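# Fold in a box's end flaps, walls standing

## Task

At one of the cardboard box's short ends, push both corner flaps inward so they stay folded. At the finish, both long walls must stand upright and the box must sit flat on its bottom. This counts only if everything stays in place without the robot holding it.

## Robot and tools

Robot: two arms, left_arm and right_arm, each ending in a parallel two-finger gripper. The fingers point along the gripper's +z axis and close along its y axis. The reported hand point (end_effector_position) sits between the finger pads, roughly 1 cm short of the tips. A wrist camera mount near each gripper adds bulk that can bump into things.

Scene frame: the origin is on the tabletop midway between the arms. +z is up, +x reaches out over the table, and left_arm is on the +y side. The names left and right do not match sides in the pictures. Arm bases: left_arm at (+0.038, +0.366, 0) m with quat_wxyz (+0.999, 0, 0, -0.035); right_arm at (-0.011, -0.258, 0) m with quat_wxyz (+0.999, 0, 0, +0.042).

Motion numbers. A row holds 14 numbers, each from -1 to 1: dx, dy, dz, rx, ry, rz, opening for left_arm, followed by the same seven for right_arm. Send all 14 even when one arm stays still. dx to rz are an offset, not a pose. They are measured in that gripper's own axes from where the gripper stood when the action began. Every row refers back to that same start, not to the previous row. 1.0 stands for 0.6 m of travel or 180 degrees of turn, and rx, ry, rz form one rotation vector. Opening is absolute: +1 means fully open (0.094 m) and -1 means closed.

execute_actions(actions): a list of actions. Each action is a table of up to 15 rows, and each row lasts one 1/30 s step. If a table is shorter than 15 rows, its last row repeats until the 15 steps are done. An empty list only returns the current state and images. For the first action of a call, the offsets start from the last pose that a result reported.

move(target, speed, blocking): target is one 14-number row of offsets, read from the pose in the latest result that showed one. The move drives both grippers along straight lines that finish together. It takes 0.5 to 10 s and stops at 10 s even if the targets are not reached. speed is the top path speed in m/s, from 0.002 to 0.5 (default 0.25); turning may go up to twice that figure in rad/s. The paths ignore obstacles and the other arm, and a gripper may lag, wander or overshoot the speed, most of all with a nearly straight arm. Faster moves, and targets set deeper past a contact, press harder. The opening is sent as the move begins. With blocking=false the result returns after 0.5 s while the arm keeps going. Until a result shows that move has ended, check it with wait(0) or end it with stop before sending any other motion. The extra move: line reports the ending (done, off_target, moving, held, fault) and which limits acted. If it names only one arm, the other arm is done. limits=paced means the pose sent was clipped. limits=held means a check blocked some steps, and the arm can then jump faster than speed.

wait(seconds): 0 to 10. The arms keep their last commands, and any running move continues. stop(): brakes a running move; it needs stopping room, more when fast, and the fingers keep moving. zoom_image(camera, region): a closer look at part of one camera's latest image. region is [x0, y0, x1, y1] in pixels, at most 504 by 504. The cameras, all 504x504, are cam_head_left, cam_head_right, cam_high, cam_low, cam_left_wrist and cam_right_wrist. read_manual(section): only returns the URDF licence texts ("licences"). finished_scene(scene): give the current scene's number. It ends the scene for good, so the folded state must already hold by itself.

Controller behaviour. On each step the commanded pose is limited to 70 mm and 16 degrees from the measured pose, and position wins over orientation when both cannot be met. A distant target can need several actions, and after an action the arm stops at its last clipped pose. Arms usually end a centimetre or more off, often low, and repeated zero offsets let them sag. To hold an arm in place, send the correction back to its wanted pose in the first call of a reply and zeros after that, aiming higher if it still sits low. A "Hand target" line shows the pose the controller is heading for. A "pose unreachable" line means a clearance check altered or blocked that arm's command. Elbows never fully straighten. Joint ranges (rad): waist -2.618 to 3.054, shoulder 0 to 3.142, elbow 0 to 3.142, wrist pitch -1.571 to 1.571, wrist yaw -1.571 to 1.571, wrist roll -2.094 to 2.094.

Results. The state line gives each gripper's position (m) and quat_wxyz in the scene frame; the printed position can be off, more at long reach. grip_measured is the finger opening on the command scale, and the last Joint positions value is the opening in metres. Each gripper may read up to about 1 mm wrong. To grip, command an opening about 0.03 under grip_measured, or less for a gentle hold. Pads push roughly 50 to 62 N, less on very thin parts. Joint torques are offset and noisy. A FAULT line means an arm stopped.

Motor heat. Holding loads heats motors. MOTOR HOT appears from 75 °C. At 90 °C that arm halts for 10 s, and at 100 °C it goes limp and falls (OVER-TEMPERATURE FAULT). Heat partly carries into later scenes.

Cautions: nothing may fall or be knocked off the table. Do not let the arms collide or press on each other. Avoid drops, slips, slams and heavy shoving. Held parts or loose objects may get a brief random tug. While you deliberate, the simulation keeps running on your last command.

Each tool is called after ">>>" as a command line: name --argument value for each argument, lists and objects as JSON in quotes; but a table of rows of numbers goes row by row, as --pt "numbers of a row", without its own name.

## Session

I'll start by looking at the scene.

>>> execute_actions --actions '[]'

Scene clock: 0.00 s.
left_arm: end_effector_position=(+0.4200, +0.3362, +0.4163) grip_measured=-0.385 end_effector_quat_wxyz=(+0.715, +0.036, +0.698, -0.027) | right_arm: end_effector_position=(+0.3716, -0.2248, +0.4139) grip_measured=+1.000 end_effector_quat_wxyz=(+0.712, -0.033, +0.701, +0.024)
Joint positions: left_arm=[-0.004  1.055  1.063  0.016  0.017  0.013  0.029] | right_arm=[ 0.003  1.058  1.064  0.01   0.006 -0.013  0.094]
Joint velocities: left_arm=[ 0.002 -0.007  0.007  0.051 -0.037 -0.081 -0.   ] | right_arm=[ 0.002 -0.012 -0.012 -0.007  0.007 -0.125  0.   ]
Joint torques (N m, as the arm reports them, + toward a larger angle): no reading
Hand target (left_arm): +0.419, +0.336, +0.415; +0.712, +0.036, +0.701, -0.027
Hand target (right_arm): +0.369, -0.225, +0.418; +0.715, -0.033, +0.698, +0.025

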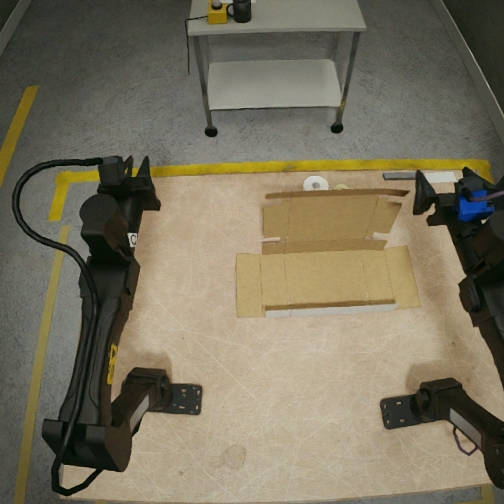

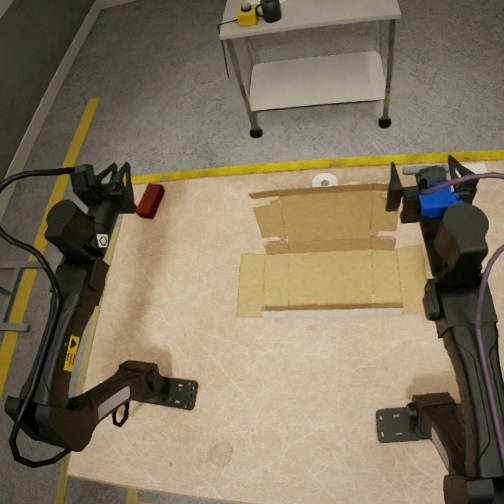

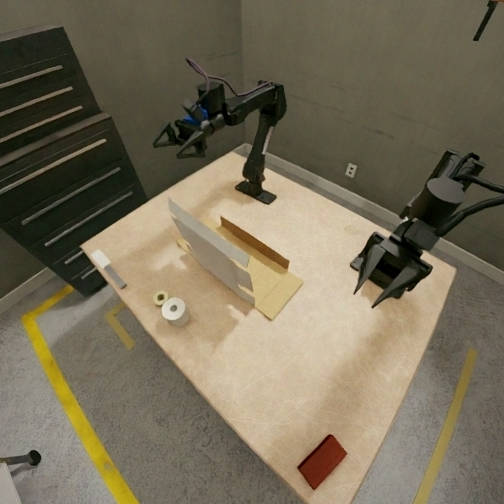

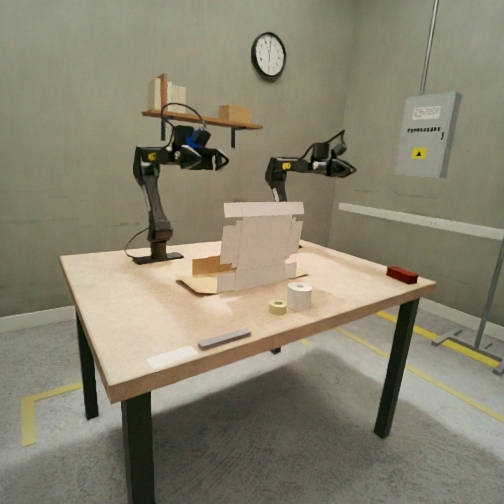

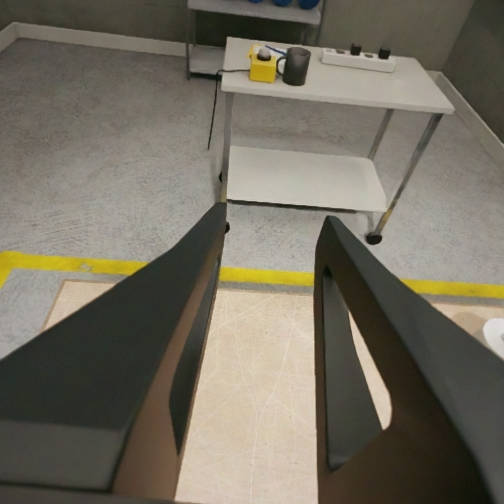

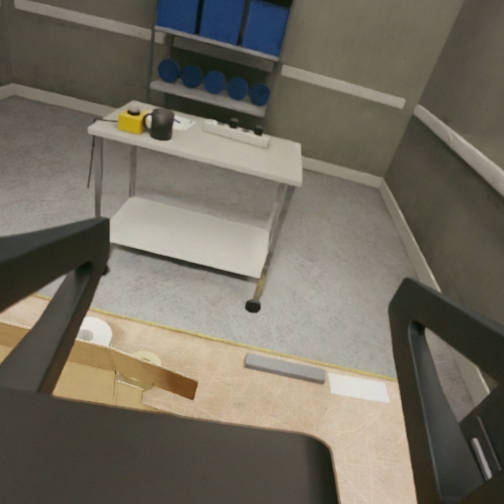

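>>> zoom_image --camera "cam_head_left" --region '[210, 160, 450, 340]'

>>> zoom_image --camera "cam_high" --region '[140, 170, 330, 340]'

>>> zoom_image --camera "cam_low" --region '[150, 180, 340, 320]'

>>> zoom_image --camera "cam_head_right" --region '[210, 160, 450, 340]'

Region (210, 160, 450, 340) of cam_head_left's 504x504 image, scaled by 2.100, with more detail than that image has; it fills the top 378 rows of this view, and the rest is white.

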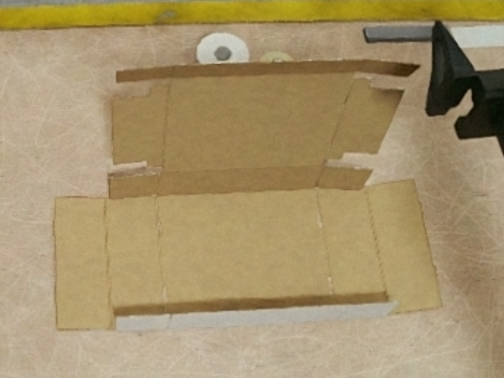

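Region (140, 170, 330, 340) of cam_high's 504x504 image, scaled by 2.653, with more detail than that image has; it fills the top 451 rows of this view, and the rest is white.

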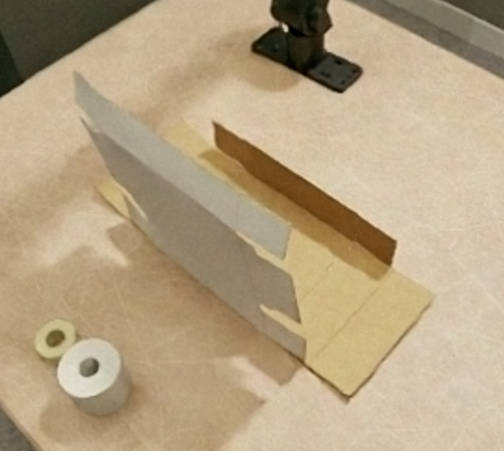

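Region (150, 180, 340, 320) of cam_low's 504x504 image, scaled by 2.653, with more detail than that image has; it fills the top 371 rows of this view, and the rest is white.

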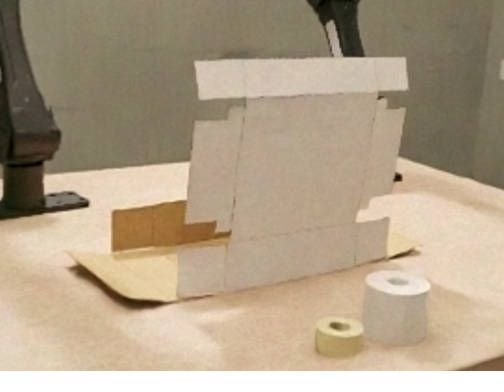

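Region (210, 160, 450, 340) of cam_head_right's 504x504 image, scaled by 2.100, with more detail than that image has; it fills the top 378 rows of this view, and the rest is white.

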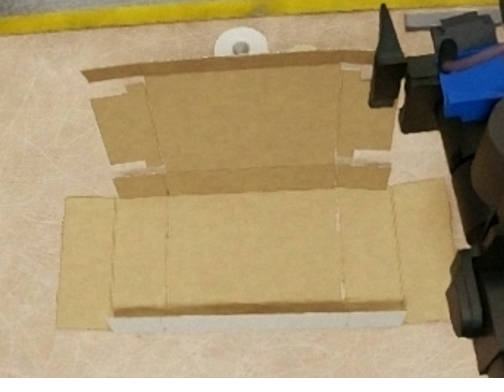

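>>> move --target '[0.4383, -0.1792, -0.1453, 0.4625, 0.1373, 0.1145, 1.0, 0.3502, 0.2628, -0.2045, -0.4307, 0.2680, -0.2404, 1.0]' --speed 0.35

Scene clock: 123.30 s.
left_arm: end_effector_position=(+0.3287, +0.2403, +0.1452) grip_measured=+1.000 end_effector_quat_wxyz=(+0.371, +0.603, +0.613, -0.350) | right_arm: end_effector_position=(+0.2411, -0.0794, +0.1927) grip_measured=+1.000 end_effector_quat_wxyz=(-0.188, +0.683, -0.681, -0.184)
Joint positions: left_arm=[ 0.172  1.705  1.143 -1.128  1.067  1.728  0.094] | right_arm=[ 0.25   1.504  1.396 -1.266 -0.499 -1.19   0.094]
Joint velocities: left_arm=[-0.017  0.012  0.007 -0.007  0.022  0.022  0.   ] | right_arm=[-0.007  0.017  0.007  0.022 -0.037 -0.139  0.   ]
Joint torques (N m, as the arm reports them, + toward a larger angle): left_arm=[-0.74 -4.4   7.08  0.15  0.69  0.11] | right_arm=[ 0.9  -4.28  9.45  0.52 -0.33 -0.07]
Hand target (left_arm): +0.331, +0.238, +0.148; +0.368, +0.606, +0.609, -0.355
Hand target (right_arm): +0.239, -0.076, +0.199; -0.188, +0.688, -0.675, -0.186
Off the commanded pose (left_arm): 0.005 m, 2 deg.
Off the commanded pose (right_arm): 0.007 m, 1 deg.
move: done

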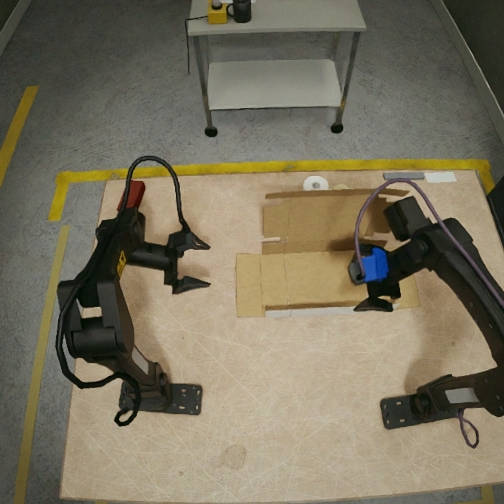

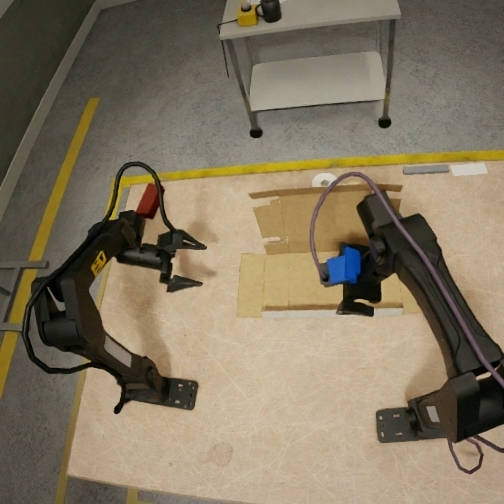

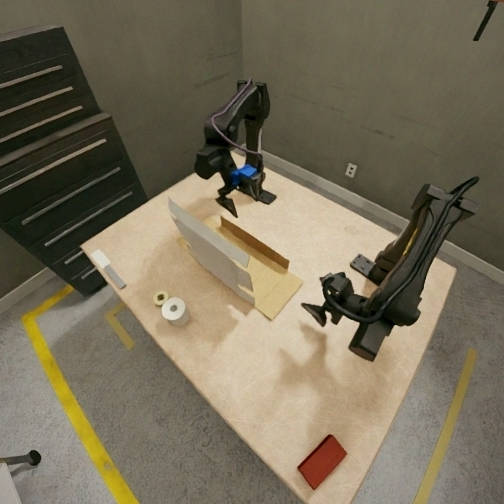

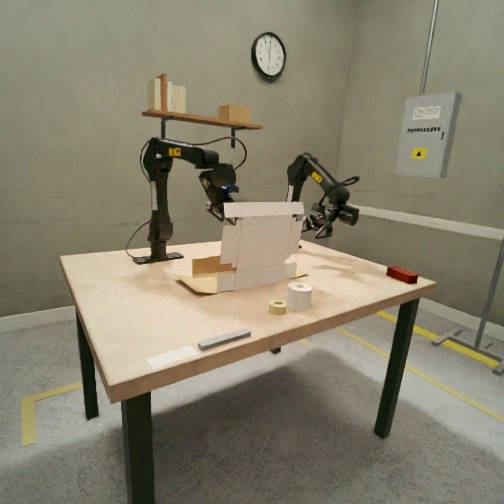

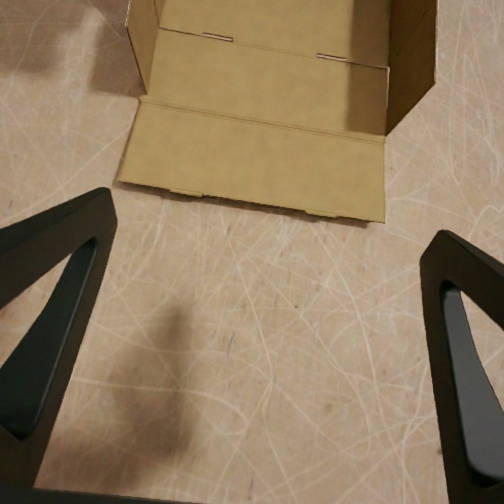

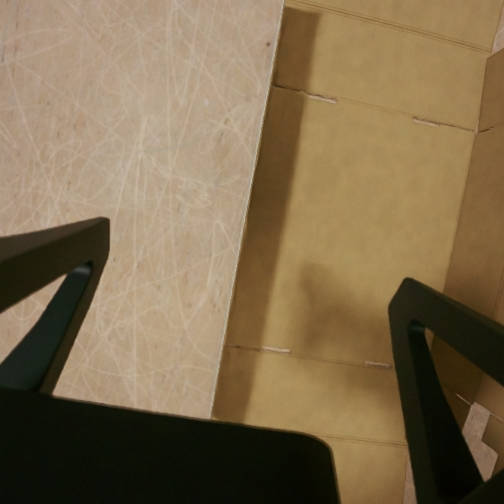

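>>> move --target '[0.0517, -0.2127, 0.1932, 0, 0, 0, -1.0, 0.1003, 0.008, 0.2012, 0, 0, 0, 0.064]' --speed 0.2

Scene clock: 200.47 s.
left_arm: end_effector_position=(+0.2079, +0.1475, +0.0686) grip_measured=-0.983 end_effector_quat_wxyz=(+0.371, +0.603, +0.611, -0.354) | right_arm: end_effector_position=(+0.2385, -0.0723, +0.0619) grip_measured=+0.066 end_effector_quat_wxyz=(-0.192, +0.681, -0.683, -0.180)
Joint positions: left_arm=[-0.295  1.264  0.337 -0.024  0.949  0.867  0.001] | right_arm=[ 0.282  1.558  0.916 -0.705 -0.487 -1.147  0.05 ]
Joint velocities: left_arm=[-0.007  0.007 -0.032  0.007 -0.007  0.022  0.   ] | right_arm=[ 0.002  0.002 -0.007  0.007 -0.051 -0.081 -0.001]
Joint torques (N m, as the arm reports them, + toward a larger angle): left_arm=[-0.72 -3.34  2.76  1.36  0.58 -0.01] | right_arm=[ 1.08 -4.51  5.79  0.99 -0.34  0.02]
Hand target (left_arm): +0.200, +0.148, +0.066; +0.369, +0.604, +0.610, -0.357
Hand target (right_arm): +0.235, -0.069, +0.058; -0.189, +0.683, -0.681, -0.184
Off the commanded pose (left_arm): 0.009 m, 1 deg.
Off the commanded pose (right_arm): 0.005 m, 1 deg.
move: done

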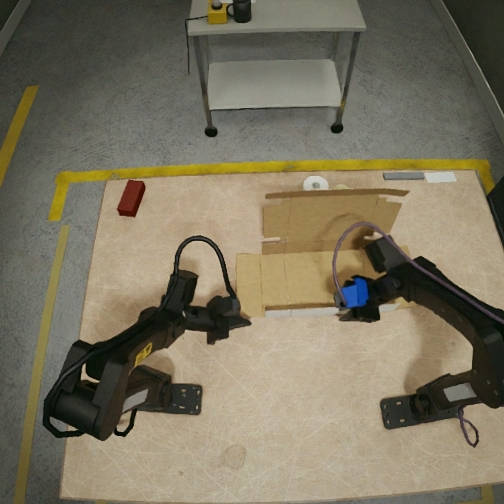

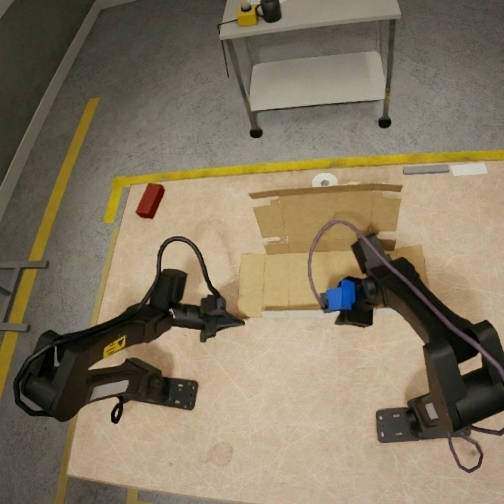

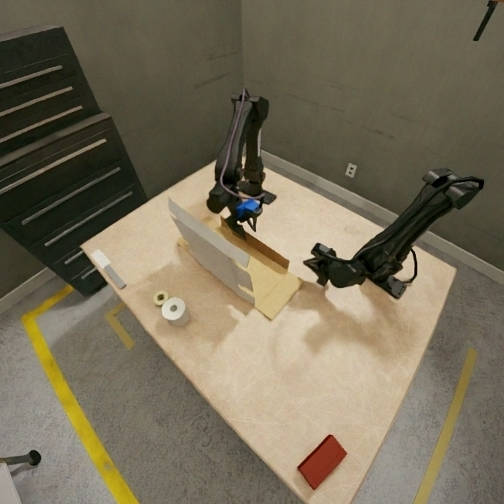

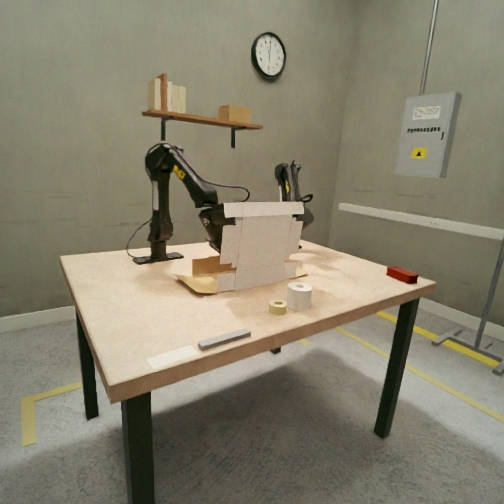

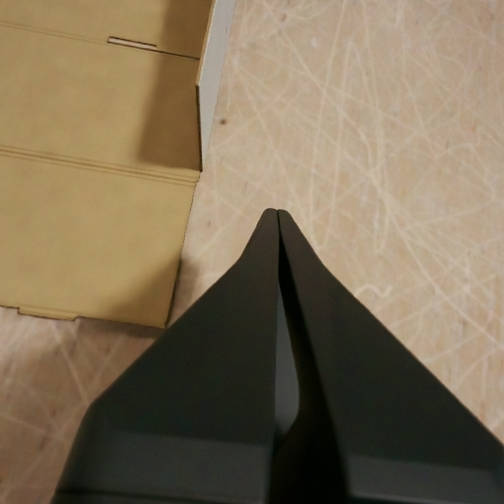

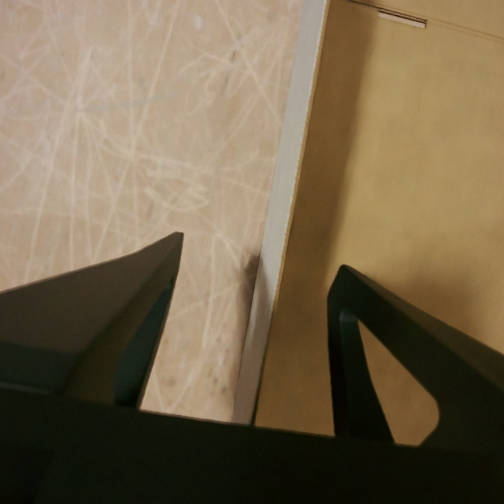

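>>> move --target '[-0.01, 0.005, 0.1264, 0, 0, 0, -1.0, 0.0067, -0.0125, 0.0115, 0, 0, 0, -0.5]' --speed 0.1

Scene clock: 230.90 s.
left_arm: end_effector_position=(+0.2137, +0.0796, +0.0396) grip_measured=-0.983 end_effector_quat_wxyz=(+0.376, +0.602, +0.609, -0.354) | right_arm: end_effector_position=(+0.2404, -0.0719, +0.0538) grip_measured=-0.498 end_effector_quat_wxyz=(-0.186, +0.683, -0.683, -0.182)
Joint positions: left_arm=[-0.586  1.598  0.336  0.572  0.751  0.537  0.001] | right_arm=[ 0.282  1.589  0.916 -0.688 -0.486 -1.153  0.024]
Joint velocities: left_arm=[ 0.002 -0.002  0.007 -0.007  0.037 -0.007 -0.   ] | right_arm=[-0.002 -0.017 -0.022 -0.007 -0.051 -0.037  0.   ]
Joint torques (N m, as the arm reports them, + toward a larger angle): left_arm=[-0.74 -2.36  4.12  1.72  0.35  0.  ] | right_arm=[-0.95 -4.32  7.17  0.94 -0.34 -0.04]
Hand target (left_arm): +0.211, +0.077, +0.036; +0.369, +0.603, +0.610, -0.357
Hand target (right_arm): +0.246, -0.073, +0.054; -0.191, +0.681, -0.683, -0.180
Off the commanded pose (left_arm): 0.003 m, 1 deg.
Off the commanded pose (right_arm): 0.006 m, 1 deg.
move: done

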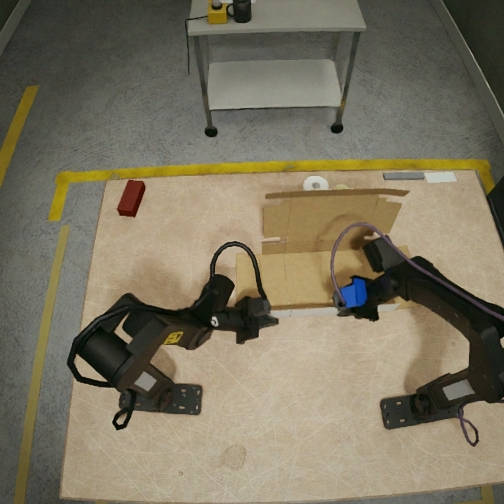

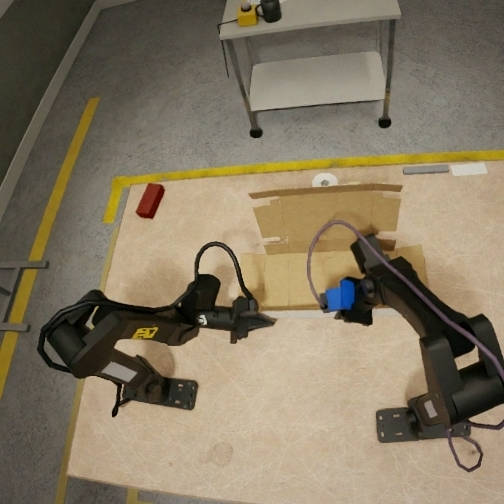

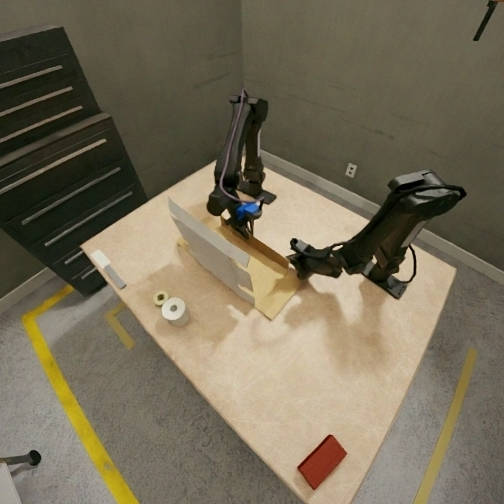

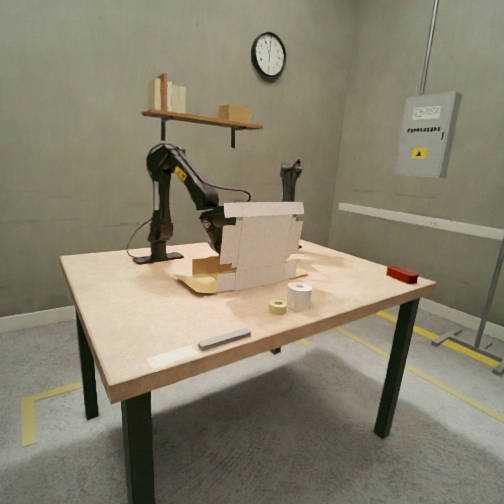

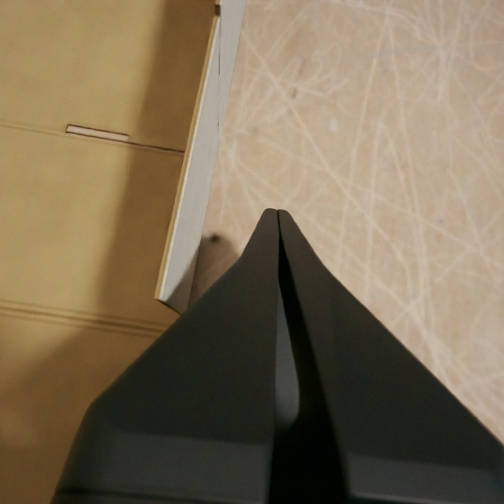

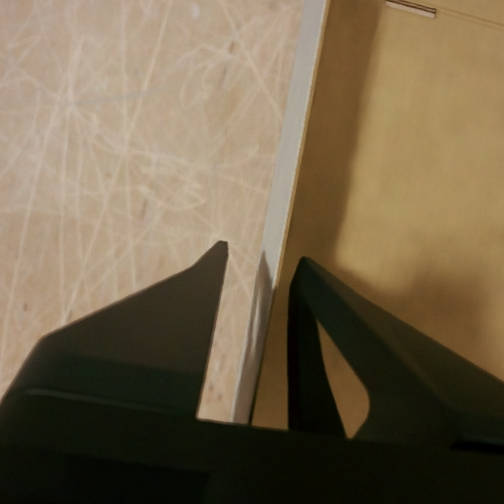

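>>> execute_actions --actions '[[[0,0,0,0,0,0,-1, 0,-0.0167,0,0,0,0,-0.5]], [[0,0,0,0,0,0,-1, 0,0,0,0,0,0,-0.7],[0,0,0,0,0,0,-1, 0,0,0,0,0,0,-0.75],[0,0,0,0,0,0,-1, 0,0,0,0,0,0,-0.8],[0,0,0,0,0,0,-1, 0,0,0,0,0,0,-0.84],[0,0,0,0,0,0,-1, 0,0,0,0,0,0,-0.87],[0,0,0,0,0,0,-1, 0,0,0,0,0,0,-0.9],[0,0,0,0,0,0,-1, 0,0,0,0,0,0,-0.92],[0,0,0,0,0,0,-1, 0,0,0,0,0,0,-0.94],[0,0,0,0,0,0,-1, 0,0,0,0,0,0,-0.96]]]'

Scene clock: 243.57 s.
left_arm: end_effector_position=(+0.2140, +0.0794, +0.0399) grip_measured=-0.983 end_effector_quat_wxyz=(+0.377, +0.602, +0.609, -0.354) | right_arm: end_effector_position=(+0.2422, -0.0717, +0.0481) grip_measured=-0.955 end_effector_quat_wxyz=(-0.179, +0.687, -0.680, -0.183)
Joint positions: left_arm=[-0.586  1.598  0.336  0.574  0.75   0.536  0.001] | right_arm=[ 0.282  1.618  0.925 -0.685 -0.483 -1.168  0.002]
Joint velocities: left_arm=[-0.012 -0.012 -0.022 -0.037  0.022 -0.051  0.   ] | right_arm=[-0.002  0.027  0.017  0.007 -0.081 -0.007 -0.001]
Joint torques (N m, as the arm reports them, + toward a larger angle): left_arm=[-0.01 -3.64  3.75  1.66  0.34  0.02] | right_arm=[-0.03 -5.22  6.57  0.77 -0.29  0.03]
Hand target (left_arm): +0.214, +0.079, +0.040; +0.377, +0.602, +0.609, -0.354
Hand target (right_arm): +0.241, -0.072, +0.048; -0.178, +0.685, -0.682, -0.184
Off the commanded pose (left_arm): 0.000 m, 0 deg.
Off the commanded pose (right_arm): 0.001 m, 0 deg.

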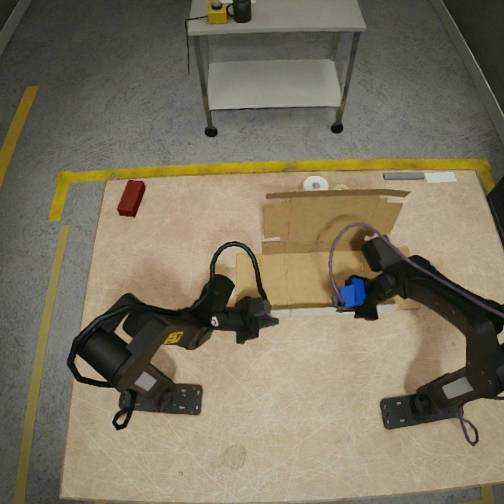

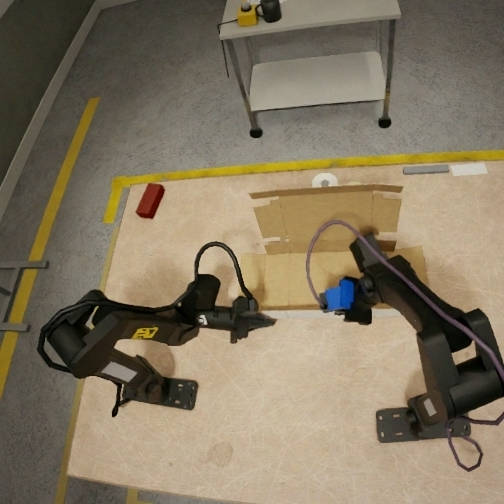

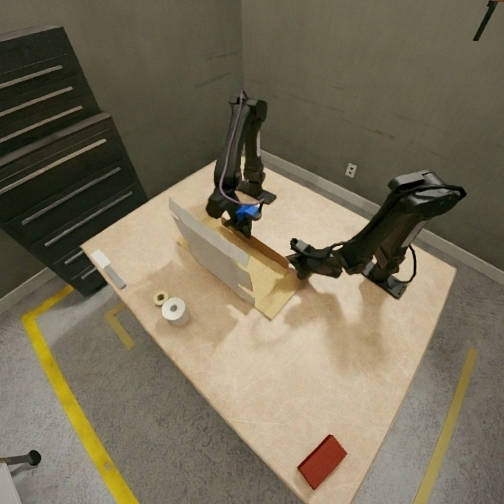

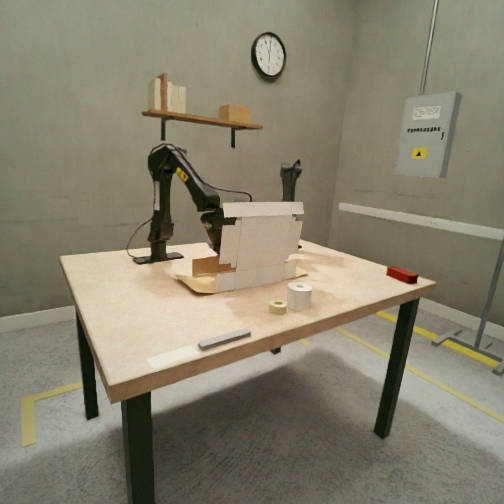

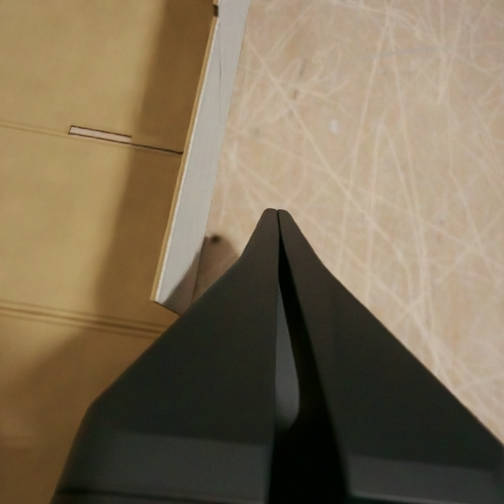

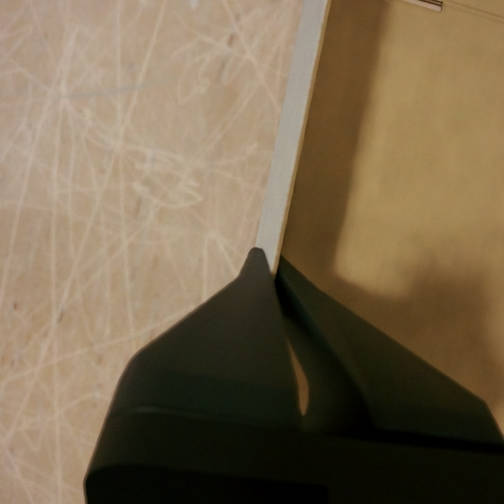

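>>> move --target '[0.0023, 0.0967, 0.0002, 0, 0, 0, -1.0, 0, 0, 0, 0, 0, 0, -0.99]' --speed 0.05

Scene clock: 267.23 s.
left_arm: end_effector_position=(+0.2597, +0.0834, +0.0380) grip_measured=-0.983 end_effector_quat_wxyz=(+0.375, +0.605, +0.603, -0.361) | right_arm: end_effector_position=(+0.2517, -0.0711, +0.0486) grip_measured=-0.975 end_effector_quat_wxyz=(-0.191, +0.683, -0.684, -0.168)
Joint positions: left_arm=[-0.453  1.729  0.508  0.433  0.867  0.674  0.001] | right_arm=[ 0.282  1.618  0.925 -0.646 -0.465 -1.149  0.001]
Joint velocities: left_arm=[-0.007  0.007  0.007 -0.066  0.066 -0.037 -0.001] | right_arm=[ 0.002 -0.002  0.007  0.007  0.037  0.11  -0.001]
Joint torques (N m, as the arm reports them, + toward a larger angle): left_arm=[ 1.1  -3.52  6.52  1.37  0.33  0.07] | right_arm=[ 0.   -5.25  6.67  0.47 -0.47 -0.16]
Hand target (left_arm): +0.272, +0.084, +0.038; +0.378, +0.602, +0.609, -0.353
Hand target (right_arm): +0.242, -0.072, +0.048; -0.179, +0.687, -0.680, -0.182
Off the commanded pose (left_arm): 0.013 m, 1 deg.
Off the commanded pose (right_arm): 0.010 m, 2 deg.
move: off_target (left_arm)

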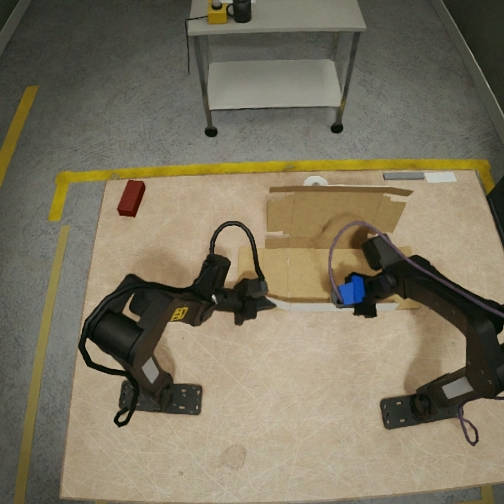

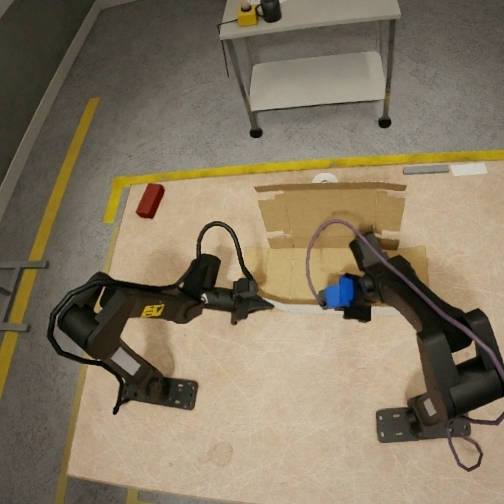

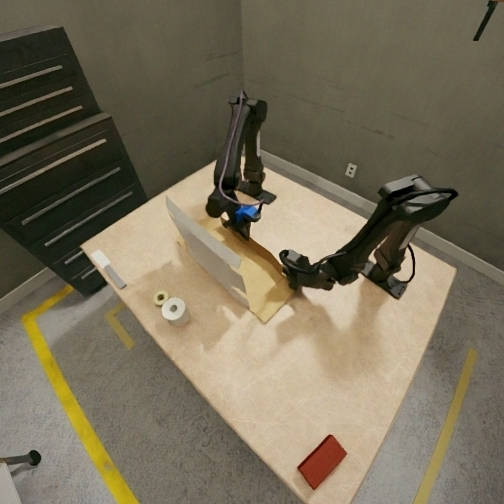

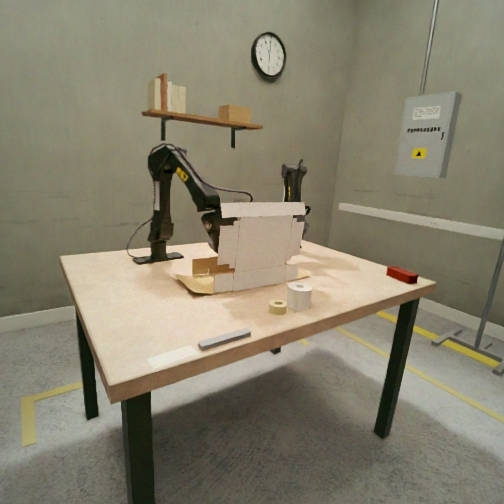

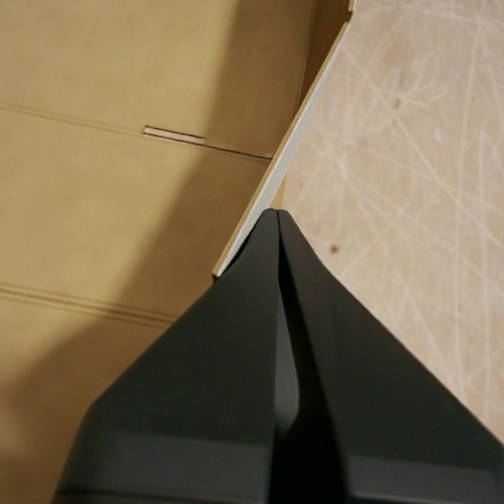

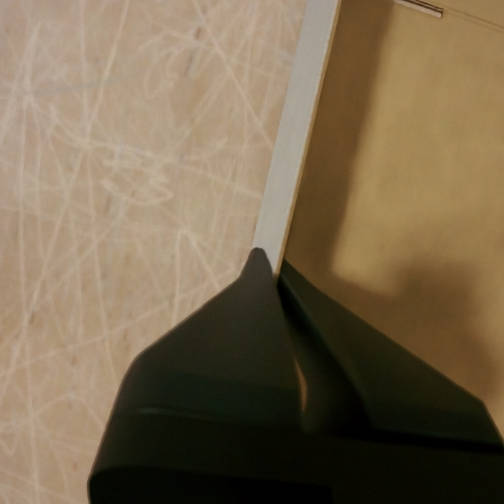

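>>> move --target '[-0.0127, 0.0587, 0.0228, 0, 0, 0, -1.0, 0.0038, 0.0202, 0.0028, -0.0102, 0, 0.0058, -1.0]' --speed 0.05

Scene clock: 296.17 s.
left_arm: end_effector_position=(+0.2779, +0.0715, +0.0338) grip_measured=-0.983 end_effector_quat_wxyz=(+0.360, +0.606, +0.604, -0.372) | right_arm: end_effector_position=(+0.2584, -0.0722, +0.0483) grip_measured=-0.975 end_effector_quat_wxyz=(+0.196, -0.674, +0.694, +0.157)
Joint positions: left_arm=[-0.449  1.821  0.625  0.365  0.89   0.689  0.001] | right_arm=[ 0.282  1.618  0.925 -0.622 -0.443 -1.118  0.001]
Joint velocities: left_arm=[ 0.017 -0.012  0.012 -0.007 -0.022 -0.022 -0.001] | right_arm=[-0.002 -0.007  0.007  0.007  0.007 -0.066 -0.   ]
Joint torques (N m, as the arm reports them, + toward a larger angle): left_arm=[ 1.11 -4.51  6.96  1.52  0.32  0.01] | right_arm=[ 0.38 -5.99  5.03  0.47 -0.63 -0.18]
Hand target (left_arm): +0.295, +0.070, +0.038; +0.375, +0.605, +0.603, -0.360
Hand target (right_arm): +0.240, -0.072, +0.046; -0.179, +0.680, -0.688, -0.181
Off the commanded pose (left_arm): 0.018 m, 2 deg.
Off the commanded pose (right_arm): 0.019 m, 4 deg.
move: off_target (left_arm, right_arm)

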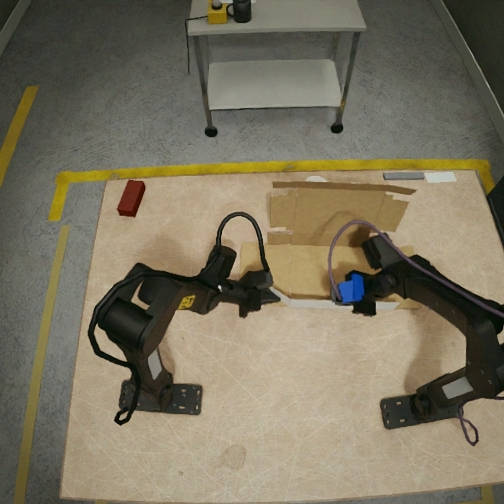

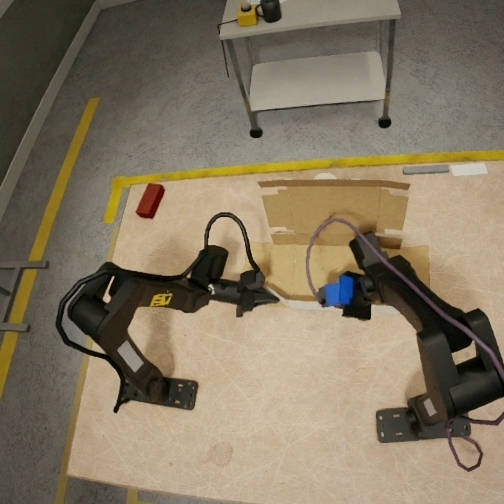

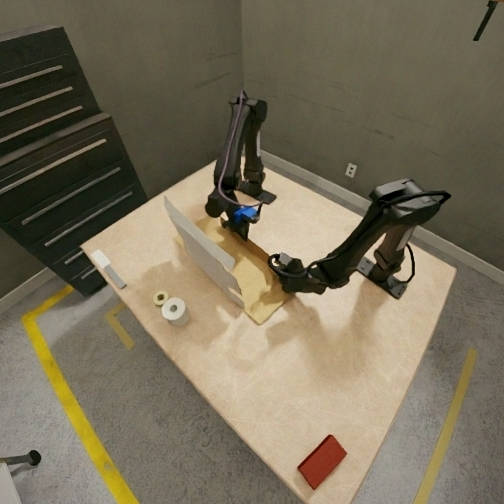

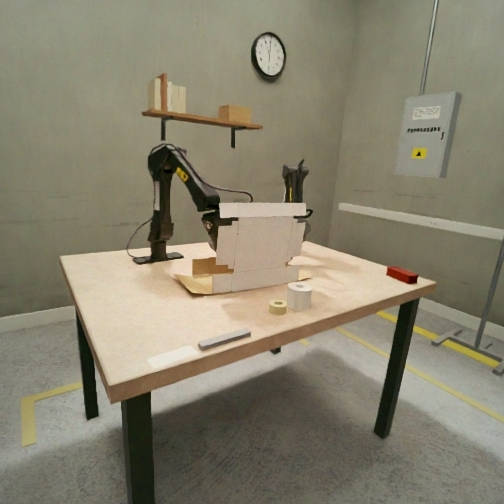

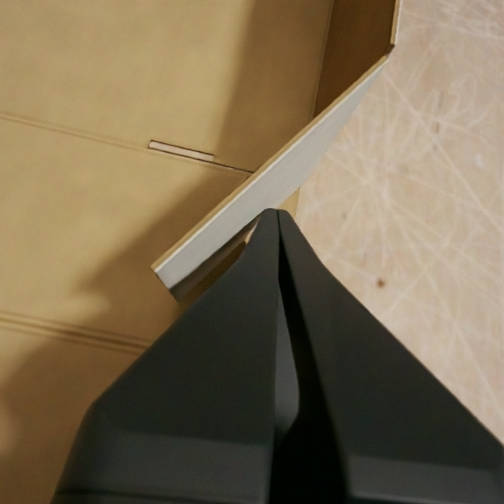

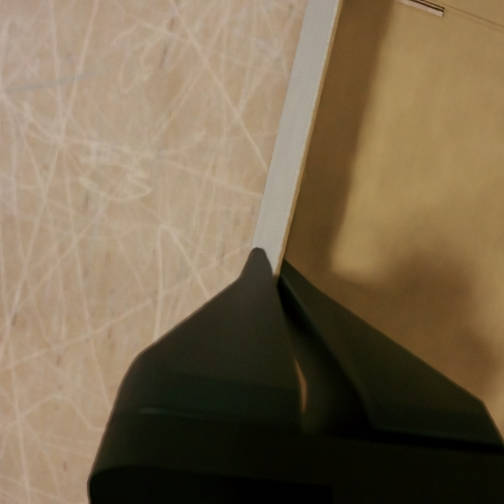

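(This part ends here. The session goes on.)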